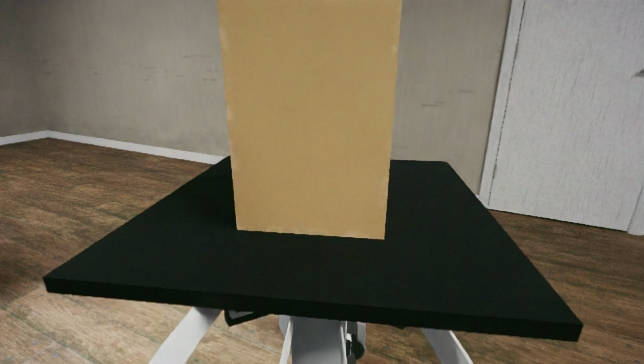

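Emit:
execute_actions([
  {"r1":{"joints":{"gripper_m":0.055}},"r2":{"joints":{"lift_m":0.76}}},
], cameras=[])

Emit:
execute_actions([
  {"r1":{"joints":{"arm_m":0.442}}},
], cameras=[])

Emit:
execute_actions([
  {"r1":{"joints":{"gripper_m":-0.04}}},
], cameras=["r1_wrist_camera"])

Emit:
execute_actions([
  {"r1":{"joints":{"arm_m":0.427}}},
], cameras=["r1_wrist_camera"])

Emit:
execute_actions([
  {"r2":{"joints":{"lift_m":0.78}}},
], cameras=["r1_wrist_camera"])

Scene clock: 103.63 s.
r1.base_odometry: x=-1.860 y=-1.952 heading=+1.110 (m, m, rad; r1's odometry frame)
r1.turned_by_wheels: +0.000 (rad since the last result)
r1.turned_by_imu: +0.001 (rad since the last result)
r1.base_tilt: forward=+0.7 right=-0.5 (deg)
r1.lidar_m: 2.58 1.60 1.46 1.46 1.77 3.43 1.87 3.70 3.33 0.86 4.05 3.80
r1.head_depth_mm: 2791 3075 2520 1974 1626 1378 1214 / 2912 3177 2555 1987 1643 1392 1223 / 2980 3228 952 1924 1674 1363 1204 / 2997 1058 2286 1791 1636 1383 1207 / 1377 3428 2528 1859 1629 1389 1210 / 3437 3489 2523 1979 1634 1388 1207 / 3483 3563 2537 2001 1642 1381 1207
r1.base_status: not commanded
r1.joint_positions: lift_m=+0.383 arm_m=+0.416 wrist_yaw_rad=+0.000 wrist_pitch_rad=-0.018 wrist_roll_rad=+0.015 gripper_m=+0.055 head_pan_rad=-1.577 head_tilt_rad=-0.692
r1.joint_status: all done
r1.motor_effort: left_wheel=-1(1) right_wheel=+1(0) lift_m=+27(27) arm_m=-6(8) wrist_yaw_rad=+1(1) wrist_pitch_rad=+8(8) wrist_roll_rad=+0(0) gripper_m=+1(80) head_pan_rad=+3(3) head_tilt_rad=-4(3) (%)
r1.hand_pose: x=-0.0213 y=-0.8172 z=+0.4933 quat_wxyz=(+0.702, +0.007, -0.712, -0.007) (m; r1's base frame)
r1.wrist_depth_mm: - - - 197 - - - / - - - 200 - - - / - - - 204 - - - / - - - 203 - - - / - - - 203 - - - / - - 889 211 - - - / 874 919 770 217 922 975 -
r2.base_odometry: x=-0.262 y=+0.547 heading=+2.979 (m, m, rad; r2's odometry frame)
r2.turned_by_wheels: +0.000 (rad since the last result)
r2.turned_by_imu: +0.001 (rad since the last result)
r2.base_tilt: forward=-0.5 right=-0.9 (deg)
r2.lidar_m: 2.84 1.98 1.87 1.91 2.50 3.19 3.28 3.04 2.85 0.64 3.83 2.27
r2.head_depth_mm: 2433 2701 2862 2126 1688 1433 - / 2504 2846 2856 2219 - 1362 1167 / 2621 2939 2723 762 1546 1393 1197 / 2813 3092 1358 713 1569 1316 1187 / 2944 3290 2797 2016 1664 1387 1181 / 3073 3538 2782 2088 1672 1382 1178 / 3259 3698 2790 2092 1653 1380 1183
r2.base_status: not commanded
r2.joint_positions: lift_m=+0.762 arm_m=+0.255 wrist_yaw_rad=-0.005 wrist_pitch_rad=-0.120 wrist_roll_rad=-0.005 gripper_m=-0.009 head_pan_rad=-1.563 head_tilt_rad=-0.692
r2.joint_status: lift_m contact_stop (moved -0.024 of -0.026)
r2.on_its_own: wrist_pitch_rad is held at -0.163, not at your +0.000, by its stall guard, which is not easing now; lift_m is slack since a contact_stop, until your next command for it
r2.motor_effort: left_wheel=-2(2) right_wheel=+2(3) lift_m=+22(22) arm_m=+4(4) wrist_yaw_rad=+5(4) wrist_pitch_rad=-16(18) wrist_roll_rad=+0(1) gripper_m=-14(14) head_pan_rad=-3(3) head_tilt_rad=-4(4) (%)
r2.hand_pose: x=-0.0228 y=-0.6511 z=+0.8456 quat_wxyz=(+0.708, +0.041, -0.704, -0.045) (m; r2's base frame)
r2.wrist_depth_mm: - - 117 113 - - - / - - 122 117 - - - / - - - 122 - - - / - - 161 127 180 - - / - 125 126 126 127 138 - / - - 99 97 93 93 - / - - - 179 - - -
pictures: none
No camera images: the call's "cameras" was empty. Leave "cameras" out to get every camera's image.

not run: a stop came earlier in this reply.

not run: a stop came earlier in this reply.

not run: a stop came earlier in this reply.

not run: a stop came earlier in this reply.

Emit:
execute_actions([
  {"r1":{"joints":{"arm_m":0.442}},"r2":{"joints":{"lift_m":0.76,"wrist_pitch_rad":-0.02}}},
], cameras=[])

Emit:
execute_actions([
  {"r1":{"joints":{"gripper_m":-0.035}}},
], cameras=["r1_wrist_camera","r2_wrist_camera"])

Scene clock: 106.83 s.
r1.base_odometry: x=-1.860 y=-1.952 heading=+1.110 (m, m, rad; r1's odometry frame)
r1.turned_by_wheels: +0.000 (rad since the last result)
r1.turned_by_imu: +0.000 (rad since the last result)
r1.base_tilt: forward=+0.5 right=-0.7 (deg)
r1.lidar_m: 2.58 1.61 1.46 1.47 1.78 3.44 1.87 3.71 3.31 0.86 4.08 3.78
r1.head_depth_mm: 2859 3081 2558 1982 1635 1383 1202 / 2932 3186 2547 1979 1633 1380 1207 / 2996 3187 959 1930 1689 1357 1207 / 3000 1065 2285 1793 1608 1380 1205 / 1380 3469 2542 1843 1638 1393 1208 / 3378 3520 2529 1977 1636 1383 1204 / 3455 3532 2551 1997 1629 1380 1205
r1.base_status: not commanded
r1.joint_positions: lift_m=+0.383 arm_m=+0.442 wrist_yaw_rad=+0.000 wrist_pitch_rad=-0.018 wrist_roll_rad=+0.015 gripper_m=+0.055 head_pan_rad=-1.577 head_tilt_rad=-0.692
r1.joint_status: all done
r1.motor_effort: left_wheel=-1(1) right_wheel=+0(0) lift_m=+28(27) arm_m=+6(4) wrist_yaw_rad=+0(0) wrist_pitch_rad=+8(8) wrist_roll_rad=+0(0) gripper_m=+0(0) head_pan_rad=+3(3) head_tilt_rad=-5(4) (%)
r1.hand_pose: x=-0.0213 y=-0.8423 z=+0.4932 quat_wxyz=(+0.702, +0.007, -0.712, -0.007) (m; r1's base frame)
r1.wrist_depth_mm: - - - 171 - - - / - - - 174 - - - / - - - 177 - - - / - - - 175 - - - / - - - 178 - - - / - - 768 182 - - - / 917 868 740 189 915 - -
r2.base_odometry: x=-0.262 y=+0.547 heading=+2.979 (m, m, rad; r2's odometry frame)
r2.turned_by_wheels: +0.000 (rad since the last result)
r2.turned_by_imu: +0.000 (rad since the last result)
r2.base_tilt: forward=-0.4 right=-0.9 (deg)
r2.lidar_m: 2.84 1.97 1.86 1.91 2.50 3.19 3.27 3.04 2.85 0.64 3.84 2.26
r2.head_depth_mm: 2433 2711 2837 2118 1701 1442 - / 2558 2818 2864 2200 - 1367 1169 / 2608 2965 2706 760 1553 1388 1188 / 2794 3074 1646 710 1579 1320 1190 / 2931 3280 2808 2011 1662 1391 1183 / 3114 3472 2820 2069 1665 1378 1181 / 3276 3636 2812 2077 1647 1370 1180
r2.base_status: not commanded
r2.joint_positions: lift_m=+0.760 arm_m=+0.255 wrist_yaw_rad=-0.005 wrist_pitch_rad=-0.100 wrist_roll_rad=-0.005 gripper_m=-0.009 head_pan_rad=-1.563 head_tilt_rad=-0.692
r2.joint_status: wrist_pitch_rad off_target (ended at -0.100, target -0.020); the others done
r2.motor_effort: left_wheel=-2(1) right_wheel=+3(1) lift_m=+18(16) arm_m=+5(5) wrist_yaw_rad=+5(5) wrist_pitch_rad=+31(32) wrist_roll_rad=+0(0) gripper_m=-14(14) head_pan_rad=-4(2) head_tilt_rad=-3(3) (%)
r2.hand_pose: x=-0.0228 y=-0.6521 z=+0.8494 quat_wxyz=(+0.708, +0.034, -0.704, -0.037) (m; r2's base frame)
r2.wrist_depth_mm: - - 118 113 - - - / - - 123 118 - - - / - - - 122 - - - / - - 163 127 185 - - / - 125 126 127 127 139 - / - 103 98 97 92 93 - / - - - 178 - - -
pictures: none
No camera images: the call's "cameras" was empty. Leave "cameras" out to get every camera's image.

Scene clock: 108.23 s.
r1.base_odometry: x=-1.860 y=-1.952 heading=+1.110 (m, m, rad; r1's odometry frame)
r1.turned_by_wheels: +0.000 (rad since the last result)
r1.turned_by_imu: +0.000 (rad since the last result)
r1.base_tilt: forward=+0.7 right=-0.6 (deg)
r1.lidar_m: 2.58 1.60 1.46 1.47 1.77 3.46 1.87 3.70 3.33 0.86 4.06 3.79
r1.head_depth_mm: 2849 3027 2506 1982 1642 1391 1212 / 2942 3160 2570 1973 1639 1381 1204 / 2992 3208 961 1914 1730 1360 1208 / 2960 1062 2288 1801 1613 1374 1204 / 1382 3477 2504 1846 1657 1390 1205 / 3379 3562 2525 1976 1634 1390 1201 / 3590 3471 2539 1987 1636 1385 1204
r1.base_status: not commanded
r1.joint_positions: lift_m=+0.383 arm_m=+0.442 wrist_yaw_rad=-0.004 wrist_pitch_rad=-0.020 wrist_roll_rad=+0.015 gripper_m=-0.034 head_pan_rad=-1.577 head_tilt_rad=-0.692
r1.joint_status: all done
r1.motor_effort: left_wheel=-2(2) right_wheel=+1(2) lift_m=+27(27) arm_m=+6(7) wrist_yaw_rad=+2(2) wrist_pitch_rad=+9(9) wrist_roll_rad=+0(0) gripper_m=-23(98) head_pan_rad=+3(3) head_tilt_rad=-4(4) (%)
r1.hand_pose: x=-0.0224 y=-0.8422 z=+0.4928 quat_wxyz=(+0.702, +0.006, -0.712, -0.009) (m; r1's base frame)
r1.wrist_depth_mm: - - - 172 - - - / - - - 174 - - - / - - - 179 - - - / - - - 176 - - - / - - - 180 - - - / - - - 146 - - - / 899 903 766 189 978 - -
r2.base_odometry: x=-0.262 y=+0.547 heading=+2.979 (m, m, rad; r2's odometry frame)
r2.turned_by_wheels: +0.000 (rad since the last result)
r2.turned_by_imu: +0.000 (rad since the last result)
r2.base_tilt: forward=-0.5 right=-0.9 (deg)
r2.lidar_m: 2.84 1.97 1.87 1.91 2.49 3.19 3.28 3.03 2.85 0.64 3.84 2.26
r2.head_depth_mm: 2415 2689 2871 2137 1692 1438 - / 2534 2794 2848 2204 - 1355 1170 / 2619 2951 2715 758 1543 1389 1190 / 2791 3091 1657 710 1614 1314 1183 / 2906 3276 2818 2019 1664 1385 1190 / 3092 3454 2784 2084 1667 1378 1176 / 3259 3673 2785 2079 1659 1381 1179
r2.base_status: not commanded
r2.joint_positions: lift_m=+0.760 arm_m=+0.255 wrist_yaw_rad=-0.005 wrist_pitch_rad=-0.100 wrist_roll_rad=-0.005 gripper_m=-0.009 head_pan_rad=-1.563 head_tilt_rad=-0.692
r2.joint_status: not commanded
r2.motor_effort: left_wheel=-2(2) right_wheel=+3(2) lift_m=+18(18) arm_m=+5(5) wrist_yaw_rad=+6(5) wrist_pitch_rad=+31(31) wrist_roll_rad=+0(0) gripper_m=-14(15) head_pan_rad=-4(2) head_tilt_rad=-4(5) (%)
r2.hand_pose: x=-0.0228 y=-0.6521 z=+0.8494 quat_wxyz=(+0.708, +0.034, -0.704, -0.037) (m; r2's base frame)
r2.wrist_depth_mm: - - 118 114 - - - / - - 122 118 - - - / - - - 122 - - - / - - 163 126 184 - - / - 125 126 127 127 139 - / - 103 98 97 92 93 - / - - - 178 - - -
pictures: r1_wrist_camera, r2_wrist_camera
Images, in order (width x height): r1_wrist_camera 644x364, r2_wrist_camera 644x364.

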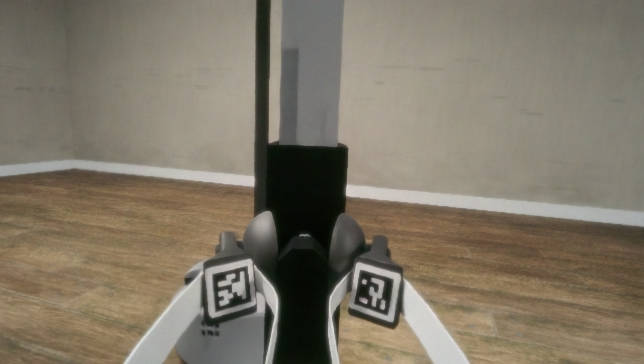

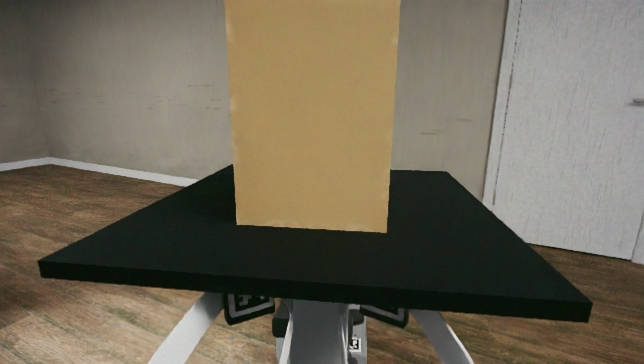

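Emit:
execute_actions([
  {"r1":{"joints":{"arm_m":0.427}}},
], cameras=["r1_wrist_camera"])

Emit:
execute_actions([
  {"r2":{"joints":{"lift_m":0.775}}},
], cameras=["r1_wrist_camera"])

Scene clock: 111.37 s.
r1.base_odometry: x=-1.860 y=-1.952 heading=+1.110 (m, m, rad; r1's odometry frame)
r1.turned_by_wheels: +0.000 (rad since the last result)
r1.turned_by_imu: +0.001 (rad since the last result)
r1.base_tilt: forward=+0.5 right=-0.6 (deg)
r1.lidar_m: 2.59 1.60 1.46 1.47 1.77 3.44 1.87 3.73 3.33 0.85 4.07 3.80
r1.head_depth_mm: 2848 3072 2549 1985 1647 1379 1206 / 2904 3186 2577 1985 1633 1384 1218 / 3011 3171 937 1924 1684 1359 1209 / 3016 1068 1832 1799 1634 1384 1198 / 1386 3434 2496 1869 1624 1387 1203 / 3444 3560 2559 2001 1632 1385 1207 / 3542 3494 2512 1981 1629 1392 1202
r1.base_status: not commanded
r1.joint_positions: lift_m=+0.383 arm_m=+0.428 wrist_yaw_rad=+0.000 wrist_pitch_rad=-0.017 wrist_roll_rad=+0.015 gripper_m=-0.026 head_pan_rad=-1.577 head_tilt_rad=-0.692
r1.joint_status: all done
r1.on_its_own: gripper_m is held at -0.026, not at your -0.035, by its stall guard, which is not easing now
r1.motor_effort: left_wheel=+0(1) right_wheel=-2(3) lift_m=+28(27) arm_m=-14(16) wrist_yaw_rad=+1(3) wrist_pitch_rad=+7(9) wrist_roll_rad=-1(0) gripper_m=-17(20) head_pan_rad=+2(3) head_tilt_rad=-4(3) (%)
r1.hand_pose: x=-0.0214 y=-0.8287 z=+0.4936 quat_wxyz=(+0.702, +0.006, -0.712, -0.006) (m; r1's base frame)
r1.wrist_depth_mm: - - - 186 - - - / - - - 188 - - - / - - - 194 - - - / - - - 189 - - - / - - - 191 - - - / - - - 155 - - - / 895 905 754 204 943 981 -
r2.base_odometry: x=-0.262 y=+0.547 heading=+2.979 (m, m, rad; r2's odometry frame)
r2.turned_by_wheels: +0.000 (rad since the last result)
r2.turned_by_imu: +0.000 (rad since the last result)
r2.base_tilt: forward=-0.5 right=-0.8 (deg)
r2.lidar_m: 2.84 1.97 1.86 1.91 2.50 3.18 3.27 3.04 2.85 0.64 3.80 2.26
r2.head_depth_mm: 2423 2680 2865 2119 1677 1434 - / 2564 2805 2874 2205 - 1362 1163 / 2610 2930 2739 779 - 1398 1189 / 2782 3080 1350 715 1629 1317 1189 / 2946 3316 2843 2020 1663 1387 1185 / 3074 3453 2824 2061 1664 1386 1180 / 3291 3640 2769 2083 1648 1382 1180
r2.base_status: not commanded
r2.joint_positions: lift_m=+0.760 arm_m=+0.255 wrist_yaw_rad=-0.005 wrist_pitch_rad=-0.137 wrist_roll_rad=-0.005 gripper_m=-0.009 head_pan_rad=-1.563 head_tilt_rad=-0.692
r2.joint_status: not commanded
r2.on_its_own: wrist_pitch_rad is at rest, and its effort (+45) is outside its rest range (-20 to +32)
r2.motor_effort: left_wheel=-2(3) right_wheel=+3(3) lift_m=+22(22) arm_m=+5(5) wrist_yaw_rad=+5(5) wrist_pitch_rad=+45(50) wrist_roll_rad=+0(0) gripper_m=-14(14) head_pan_rad=-4(1) head_tilt_rad=-4(3) (%)
r2.hand_pose: x=-0.0228 y=-0.6501 z=+0.8398 quat_wxyz=(+0.708, +0.047, -0.703, -0.050) (m; r2's base frame)
r2.wrist_depth_mm: - - 116 111 - - - / - - 120 115 - - - / - - 126 120 - - - / - - 163 126 181 - - / - 129 130 129 131 153 - / - 107 102 97 98 98 - / - - - 181 - - -
pictures: r1_wrist_camera
Images, in order (width x height): r1_wrist_camera 644x364.

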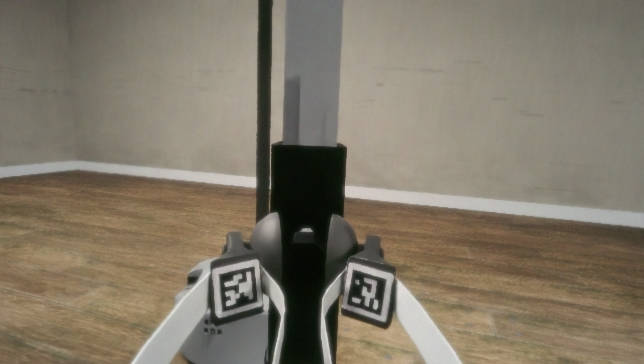

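Scene clock: 112.20 s.
r1.base_odometry: x=-1.860 y=-1.952 heading=+1.110 (m, m, rad; r1's odometry frame)
r1.turned_by_wheels: +0.000 (rad since the last result)
r1.turned_by_imu: +0.000 (rad since the last result)
r1.base_tilt: forward=+0.5 right=-0.7 (deg)
r1.lidar_m: 2.59 1.60 1.46 1.47 1.77 3.43 1.87 3.70 3.32 0.86 4.06 3.80
r1.head_depth_mm: 2829 3065 2515 1994 1621 1384 1205 / 2901 3185 2529 1984 1641 1386 1214 / 3008 3082 961 1935 1680 1358 1199 / 2972 1051 2277 1802 1636 1386 1212 / 1373 3463 2548 1856 1627 1374 1204 / 3376 3526 2539 1969 1624 1385 1199 / 3471 3507 2513 1990 1620 1392 1211
r1.base_status: not commanded
r1.joint_positions: lift_m=+0.383 arm_m=+0.428 wrist_yaw_rad=+0.000 wrist_pitch_rad=-0.017 wrist_roll_rad=+0.015 gripper_m=-0.026 head_pan_rad=-1.577 head_tilt_rad=-0.692
r1.joint_status: not commanded
r1.on_its_own: gripper_m is held at -0.026, not at your -0.035, by its stall guard, which is not easing now
r1.motor_effort: left_wheel=+0(0) right_wheel=-2(3) lift_m=+28(28) arm_m=-14(13) wrist_yaw_rad=+1(0) wrist_pitch_rad=+7(7) wrist_roll_rad=+0(0) gripper_m=-17(18) head_pan_rad=+3(3) head_tilt_rad=-4(3) (%)
r1.hand_pose: x=-0.0214 y=-0.8287 z=+0.4936 quat_wxyz=(+0.702, +0.006, -0.712, -0.006) (m; r1's base frame)
r1.wrist_depth_mm: - - - 186 - - - / - - - 188 - - - / - - - 192 - - - / - - - 190 - - - / - - - 192 - - - / - - - 154 - - - / 865 946 763 204 947 944 -
r2.base_odometry: x=-0.262 y=+0.547 heading=+2.979 (m, m, rad; r2's odometry frame)
r2.turned_by_wheels: +0.000 (rad since the last result)
r2.turned_by_imu: +0.000 (rad since the last result)
r2.base_tilt: forward=-0.5 right=-0.8 (deg)
r2.lidar_m: 2.83 1.98 1.86 1.91 2.51 3.18 3.27 3.02 2.85 0.64 3.83 2.26
r2.head_depth_mm: 2427 2692 2874 2121 1733 - - / 2540 2802 2840 2192 - 1354 1166 / 2628 2982 2681 1328 1583 1392 1188 / 2810 3084 1352 707 1586 1306 1189 / 2917 3305 2781 2014 1662 1388 1179 / 3061 3470 2807 2079 1661 1379 1186 / 3277 3689 2777 2075 1654 1378 1178
r2.base_status: not commanded
r2.joint_positions: lift_m=+0.774 arm_m=+0.255 wrist_yaw_rad=-0.005 wrist_pitch_rad=-0.156 wrist_roll_rad=-0.005 gripper_m=-0.009 head_pan_rad=-1.563 head_tilt_rad=-0.692
r2.joint_status: all done
r2.on_its_own: wrist_pitch_rad is at rest, and its effort (+52) is outside its rest range (-20 to +32)
r2.motor_effort: left_wheel=-2(2) right_wheel=+3(2) lift_m=+33(32) arm_m=+5(5) wrist_yaw_rad=+5(5) wrist_pitch_rad=+52(54) wrist_roll_rad=+0(0) gripper_m=-14(13) head_pan_rad=-2(2) head_tilt_rad=-4(3) (%)
r2.hand_pose: x=-0.0228 y=-0.6490 z=+0.8494 quat_wxyz=(+0.707, +0.054, -0.703, -0.057) (m; r2's base frame)
r2.wrist_depth_mm: - - 114 110 - - - / - - 119 115 - - - / - - 126 120 - - - / - - 164 126 182 - - / - 131 132 129 133 154 - / - 109 101 100 100 101 - / - - - 184 - - -
pictures: r1_wrist_camera
Images, in order (width x height): r1_wrist_camera 644x364.

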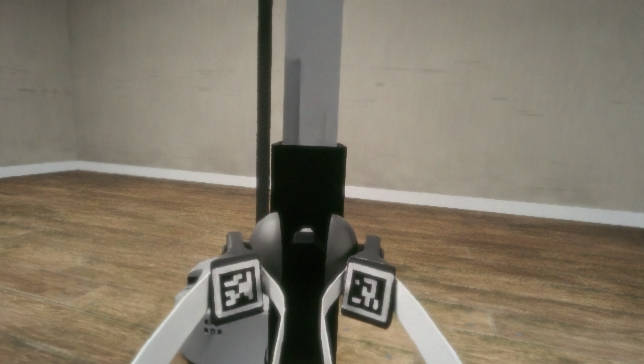

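Emit:
execute_actions([
  {"r1":{"joints":{"arm_m":0.423}},"r2":{"joints":{"lift_m":0.868,"arm_m":0.259}}},
], cameras=[])

Emit:
execute_actions([
  {"r1":{"joints":{"arm_m":0.442}}},
], cameras=["r1_wrist_camera"])

Scene clock: 116.50 s.
r1.base_odometry: x=-1.860 y=-1.952 heading=+1.110 (m, m, rad; r1's odometry frame)
r1.turned_by_wheels: +0.000 (rad since the last result)
r1.turned_by_imu: +0.001 (rad since the last result)
r1.base_tilt: forward=+0.5 right=-0.6 (deg)
r1.lidar_m: 2.58 1.60 1.46 1.46 1.78 3.45 1.87 3.73 3.34 0.86 4.06 3.79
r1.head_depth_mm: 2799 3069 2528 1984 1647 1372 1204 / 2892 3161 2548 1982 1637 1389 1212 / 3069 3147 957 1922 1707 1352 1210 / 2997 1052 2253 1800 1639 1380 1199 / 1357 3464 2538 1863 1632 1386 1203 / 3377 3506 2523 1982 1623 1392 1208 / 3538 3617 2531 1983 1623 1389 1208
r1.base_status: not commanded
r1.joint_positions: lift_m=+0.383 arm_m=+0.424 wrist_yaw_rad=+0.000 wrist_pitch_rad=-0.017 wrist_roll_rad=+0.015 gripper_m=-0.026 head_pan_rad=-1.577 head_tilt_rad=-0.692
r1.joint_status: all done
r1.on_its_own: gripper_m is held at -0.026, not at your -0.035, by its stall guard, which is not easing now
r1.motor_effort: left_wheel=+0(0) right_wheel=-2(3) lift_m=+27(27) arm_m=-13(12) wrist_yaw_rad=+1(1) wrist_pitch_rad=+7(7) wrist_roll_rad=+0(0) gripper_m=-17(18) head_pan_rad=+3(2) head_tilt_rad=-4(4) (%)
r1.hand_pose: x=-0.0214 y=-0.8246 z=+0.4936 quat_wxyz=(+0.702, +0.006, -0.712, -0.006) (m; r1's base frame)
r1.wrist_depth_mm: - - - 190 - - - / - - - 193 - - - / - - - 198 - - - / - - - 193 - - - / - - - 195 - - - / - - - 202 - - - / 890 917 794 209 964 997 983
r2.base_odometry: x=-0.262 y=+0.547 heading=+2.979 (m, m, rad; r2's odometry frame)
r2.turned_by_wheels: +0.000 (rad since the last result)
r2.turned_by_imu: +0.001 (rad since the last result)
r2.base_tilt: forward=-0.5 right=-0.8 (deg)
r2.lidar_m: 2.83 1.98 1.86 1.91 2.49 3.18 3.27 3.04 2.85 0.64 3.84 2.26
r2.head_depth_mm: 2434 2679 2845 2134 1746 - - / 2555 2826 2857 2248 - 1359 1174 / 2598 2947 2717 1361 1578 1390 1188 / 2780 3103 1356 717 1598 1316 1188 / 2947 3307 2821 2021 1660 1385 1181 / 3103 3467 2819 2092 1661 1372 1177 / 3264 3712 2800 2067 1650 1380 1174
r2.base_status: not commanded
r2.joint_positions: lift_m=+0.789 arm_m=+0.259 wrist_yaw_rad=-0.004 wrist_pitch_rad=-0.200 wrist_roll_rad=+0.002 gripper_m=-0.009 head_pan_rad=-1.563 head_tilt_rad=-0.692
r2.joint_status: lift_m contact_stop (moved +0.015 of +0.094); the others done
r2.on_its_own: lift_m is slack since a contact_stop, until your next command for it (your +0.868 is given up); wrist_pitch_rad is at rest, and its effort (+69) is outside its rest range (-20 to +32)
r2.motor_effort: left_wheel=-2(2) right_wheel=+2(3) lift_m=+24(45) arm_m=+0(10) wrist_yaw_rad=+4(5) wrist_pitch_rad=+69(84) wrist_roll_rad=-3(8) gripper_m=-15(14) head_pan_rad=-2(3) head_tilt_rad=-4(4) (%)
r2.hand_pose: x=-0.0225 y=-0.6503 z=+0.8531 quat_wxyz=(+0.703, +0.069, -0.704, -0.073) (m; r2's base frame)
r2.wrist_depth_mm: - - 109 105 - - - / - - 115 110 - - - / - - 122 116 - - - / - - 160 123 174 - - / - 132 132 127 126 151 - / - 106 102 102 102 102 - / - - - 185 - 90 -
pictures: none
No camera images: the call's "cameras" was empty. Leave "cameras" out to get every camera's image.

not run: a stop came earlier in this reply.

Emit:
execute_actions([
  {"r1":{"joints":{"gripper_m":-0.04}},"r2":{"joints":{"lift_m":0.775,"wrist_pitch_rad":-0.03}}},
], cameras=[])

Emit:
execute_actions([
  {"r1":{"joints":{"arm_m":0.41}}},
], cameras=["r1_wrist_camera","r1_head_camera"])

Emit:
zoom_image(camera="r1_head_camera", region=[430,150,630,290])

Scene clock: 121.27 s.
r1.base_odometry: x=-1.860 y=-1.952 heading=+1.110 (m, m, rad; r1's odometry frame)
r1.turned_by_wheels: +0.000 (rad since the last result)
r1.turned_by_imu: +0.001 (rad since the last result)
r1.base_tilt: forward=+0.5 right=-0.6 (deg)
r1.lidar_m: 2.59 1.60 1.45 1.47 1.78 3.42 1.87 3.72 3.33 0.86 4.05 3.79
r1.head_depth_mm: 2835 3088 2511 1992 1632 1391 1208 / 2921 3202 2563 1993 1639 1387 1210 / 2966 3128 955 1924 1710 1355 1204 / 2975 1053 2288 1792 1647 1386 1203 / 1364 3473 2552 1854 1636 1385 1200 / 3394 3521 2539 1965 1622 1391 1209 / 3511 3555 2518 1978 1624 1388 1206
r1.base_status: not commanded
r1.joint_positions: lift_m=+0.383 arm_m=+0.424 wrist_yaw_rad=+0.000 wrist_pitch_rad=-0.017 wrist_roll_rad=+0.015 gripper_m=-0.039 head_pan_rad=-1.577 head_tilt_rad=-0.692
r1.joint_status: all done
r1.motor_effort: left_wheel=+0(0) right_wheel=-2(2) lift_m=+28(27) arm_m=-13(13) wrist_yaw_rad=+0(2) wrist_pitch_rad=+7(7) wrist_roll_rad=-1(0) gripper_m=-21(79) head_pan_rad=+2(3) head_tilt_rad=-4(4) (%)
r1.hand_pose: x=-0.0214 y=-0.8246 z=+0.4937 quat_wxyz=(+0.702, +0.006, -0.712, -0.006) (m; r1's base frame)
r1.wrist_depth_mm: - - - 189 - - - / - - - 193 - - - / - - - 197 - - - / - - - 193 - - - / - - - 197 - - - / - - - 203 - - - / 925 900 790 210 971 - -
r2.base_odometry: x=-0.262 y=+0.547 heading=+2.979 (m, m, rad; r2's odometry frame)
r2.turned_by_wheels: +0.000 (rad since the last result)
r2.turned_by_imu: +0.000 (rad since the last result)
r2.base_tilt: forward=-0.5 right=-0.8 (deg)
r2.lidar_m: 2.83 1.98 1.87 1.90 2.50 3.19 3.26 3.05 2.85 0.64 3.83 2.26
r2.head_depth_mm: 2430 2717 2841 2141 1741 - - / 2525 2784 2876 2212 - 1363 1178 / 2608 2964 2673 759 1571 1385 1193 / 2814 3062 1351 709 1577 1313 1181 / 2966 3293 2820 2013 1666 1386 1187 / 3103 3516 2789 2076 1656 1387 1185 / 3268 3650 2784 2073 1664 1377 1179
r2.base_status: not commanded
r2.joint_positions: lift_m=+0.775 arm_m=+0.259 wrist_yaw_rad=-0.004 wrist_pitch_rad=-0.159 wrist_roll_rad=+0.001 gripper_m=-0.009 head_pan_rad=-1.563 head_tilt_rad=-0.692
r2.joint_status: wrist_pitch_rad off_target (ended at -0.159, target -0.030); the others done
r2.on_its_own: wrist_pitch_rad is at rest, and its effort (+49) is outside its rest range (-20 to +32)
r2.motor_effort: left_wheel=-2(1) right_wheel=+3(2) lift_m=+21(20) arm_m=+5(5) wrist_yaw_rad=+5(4) wrist_pitch_rad=+49(49) wrist_roll_rad=-3(2) gripper_m=-15(14) head_pan_rad=-3(2) head_tilt_rad=-3(3) (%)
r2.hand_pose: x=-0.0226 y=-0.6528 z=+0.8495 quat_wxyz=(+0.705, +0.055, -0.705, -0.058) (m; r2's base frame)
r2.wrist_depth_mm: - - 111 106 - - - / - - 116 111 - - - / - - 122 117 - - - / - - 160 122 175 - - / - 128 129 125 125 138 - / - 102 97 97 97 98 - / - - - 180 - - -
pictures: none
No camera images: the call's "cameras" was empty. Leave "cameras" out to get every camera's image.

Scene clock: 122.17 s.
r1.base_odometry: x=-1.860 y=-1.952 heading=+1.110 (m, m, rad; r1's odometry frame)
r1.turned_by_wheels: +0.000 (rad since the last result)
r1.turned_by_imu: +0.000 (rad since the last result)
r1.base_tilt: forward=+0.6 right=-0.6 (deg)
r1.lidar_m: 2.58 1.60 1.46 1.47 1.77 3.43 1.87 3.71 3.33 0.86 4.05 3.80
r1.head_depth_mm: 2795 3069 2540 2003 1644 1385 1210 / 2913 3152 2551 1989 1642 1402 1219 / 3054 3205 951 1945 1665 1337 1202 / 3014 1048 2276 1814 1621 1386 1209 / 1377 3440 2515 1859 1630 1376 1203 / 3378 3519 2561 1973 1629 1379 1198 / 3504 3560 2510 2008 1625 1375 1211
r1.base_status: not commanded
r1.joint_positions: lift_m=+0.383 arm_m=+0.411 wrist_yaw_rad=+0.000 wrist_pitch_rad=-0.017 wrist_roll_rad=+0.015 gripper_m=-0.036 head_pan_rad=-1.577 head_tilt_rad=-0.692
r1.joint_status: all done
r1.motor_effort: left_wheel=+0(0) right_wheel=-1(2) lift_m=+27(27) arm_m=-8(11) wrist_yaw_rad=+0(0) wrist_pitch_rad=+7(7) wrist_roll_rad=+0(0) gripper_m=-18(21) head_pan_rad=+3(3) head_tilt_rad=-3(4) (%)
r1.hand_pose: x=-0.0214 y=-0.8113 z=+0.4937 quat_wxyz=(+0.702, +0.006, -0.712, -0.006) (m; r1's base frame)
r1.wrist_depth_mm: - - - 202 - - - / - - - 206 - - - / - - - 209 - - - / - - - 209 - - - / - - - 210 - - - / - - 963 - - - - / 890 912 785 225 961 975 -
r2.base_odometry: x=-0.262 y=+0.547 heading=+2.979 (m, m, rad; r2's odometry frame)
r2.turned_by_wheels: +0.000 (rad since the last result)
r2.turned_by_imu: +0.000 (rad since the last result)
r2.base_tilt: forward=-0.5 right=-0.8 (deg)
r2.lidar_m: 2.84 1.97 1.86 1.91 2.50 3.18 3.27 3.04 2.85 0.64 3.82 2.26
r2.head_depth_mm: 2438 2704 2867 2120 1733 - - / 2544 2809 2856 2220 - 1358 1173 / 2600 2967 2741 760 1572 1391 1190 / 2797 3087 1349 709 1585 1312 1182 / 2928 3282 2806 2005 1671 1379 1187 / 3073 3508 2785 2090 1659 1385 1182 / 3230 3670 2791 2080 1662 1379 1174
r2.base_status: not commanded
r2.joint_positions: lift_m=+0.775 arm_m=+0.259 wrist_yaw_rad=-0.004 wrist_pitch_rad=-0.159 wrist_roll_rad=+0.001 gripper_m=-0.009 head_pan_rad=-1.563 head_tilt_rad=-0.692
r2.joint_status: not commanded
r2.on_its_own: wrist_pitch_rad is at rest, and its effort (+50) is outside its rest range (-20 to +32)
r2.motor_effort: left_wheel=-3(2) right_wheel=+2(2) lift_m=+21(21) arm_m=+5(5) wrist_yaw_rad=+5(4) wrist_pitch_rad=+50(49) wrist_roll_rad=-2(2) gripper_m=-14(14) head_pan_rad=-2(2) head_tilt_rad=-4(4) (%)
r2.hand_pose: x=-0.0226 y=-0.6528 z=+0.8495 quat_wxyz=(+0.705, +0.055, -0.705, -0.058) (m; r2's base frame)
r2.wrist_depth_mm: - - 111 107 - - - / - - 116 112 - - - / - - 122 117 - - - / - - 160 122 176 - - / - 128 129 126 125 138 - / - 102 97 97 98 98 - / - - - 180 - - -
pictures: r1_head_camera (sideways: a quarter turn clockwise sets it upright), r1_wrist_camera
Images, in order (width x height): r1_head_camera 896x504, r1_wrist_camera 644x364.

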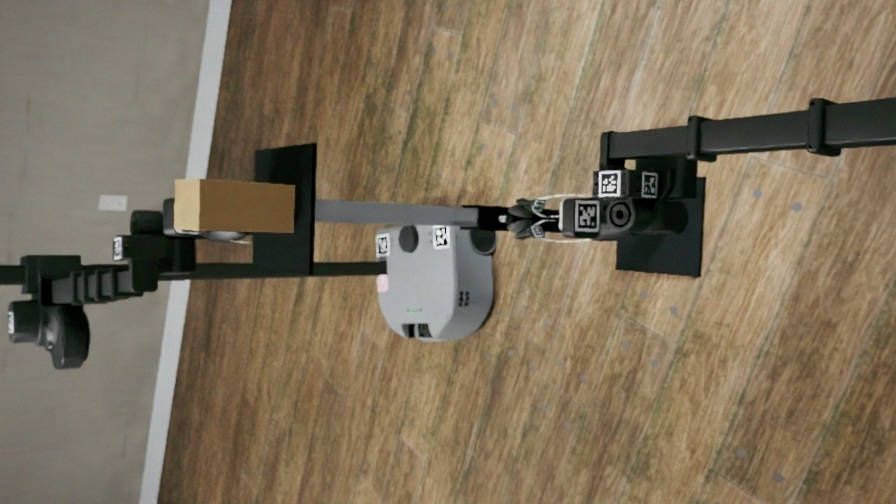

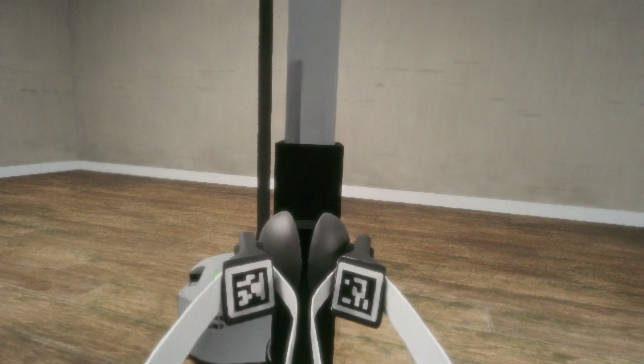

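Region (430, 150, 630, 290) of r1_head_camera's 896x504 image, scaled by 2.520, with more detail than that image has; it fills the top 353 rows of this view, and the rest is white.

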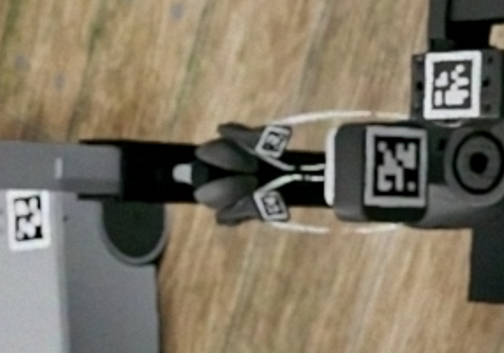

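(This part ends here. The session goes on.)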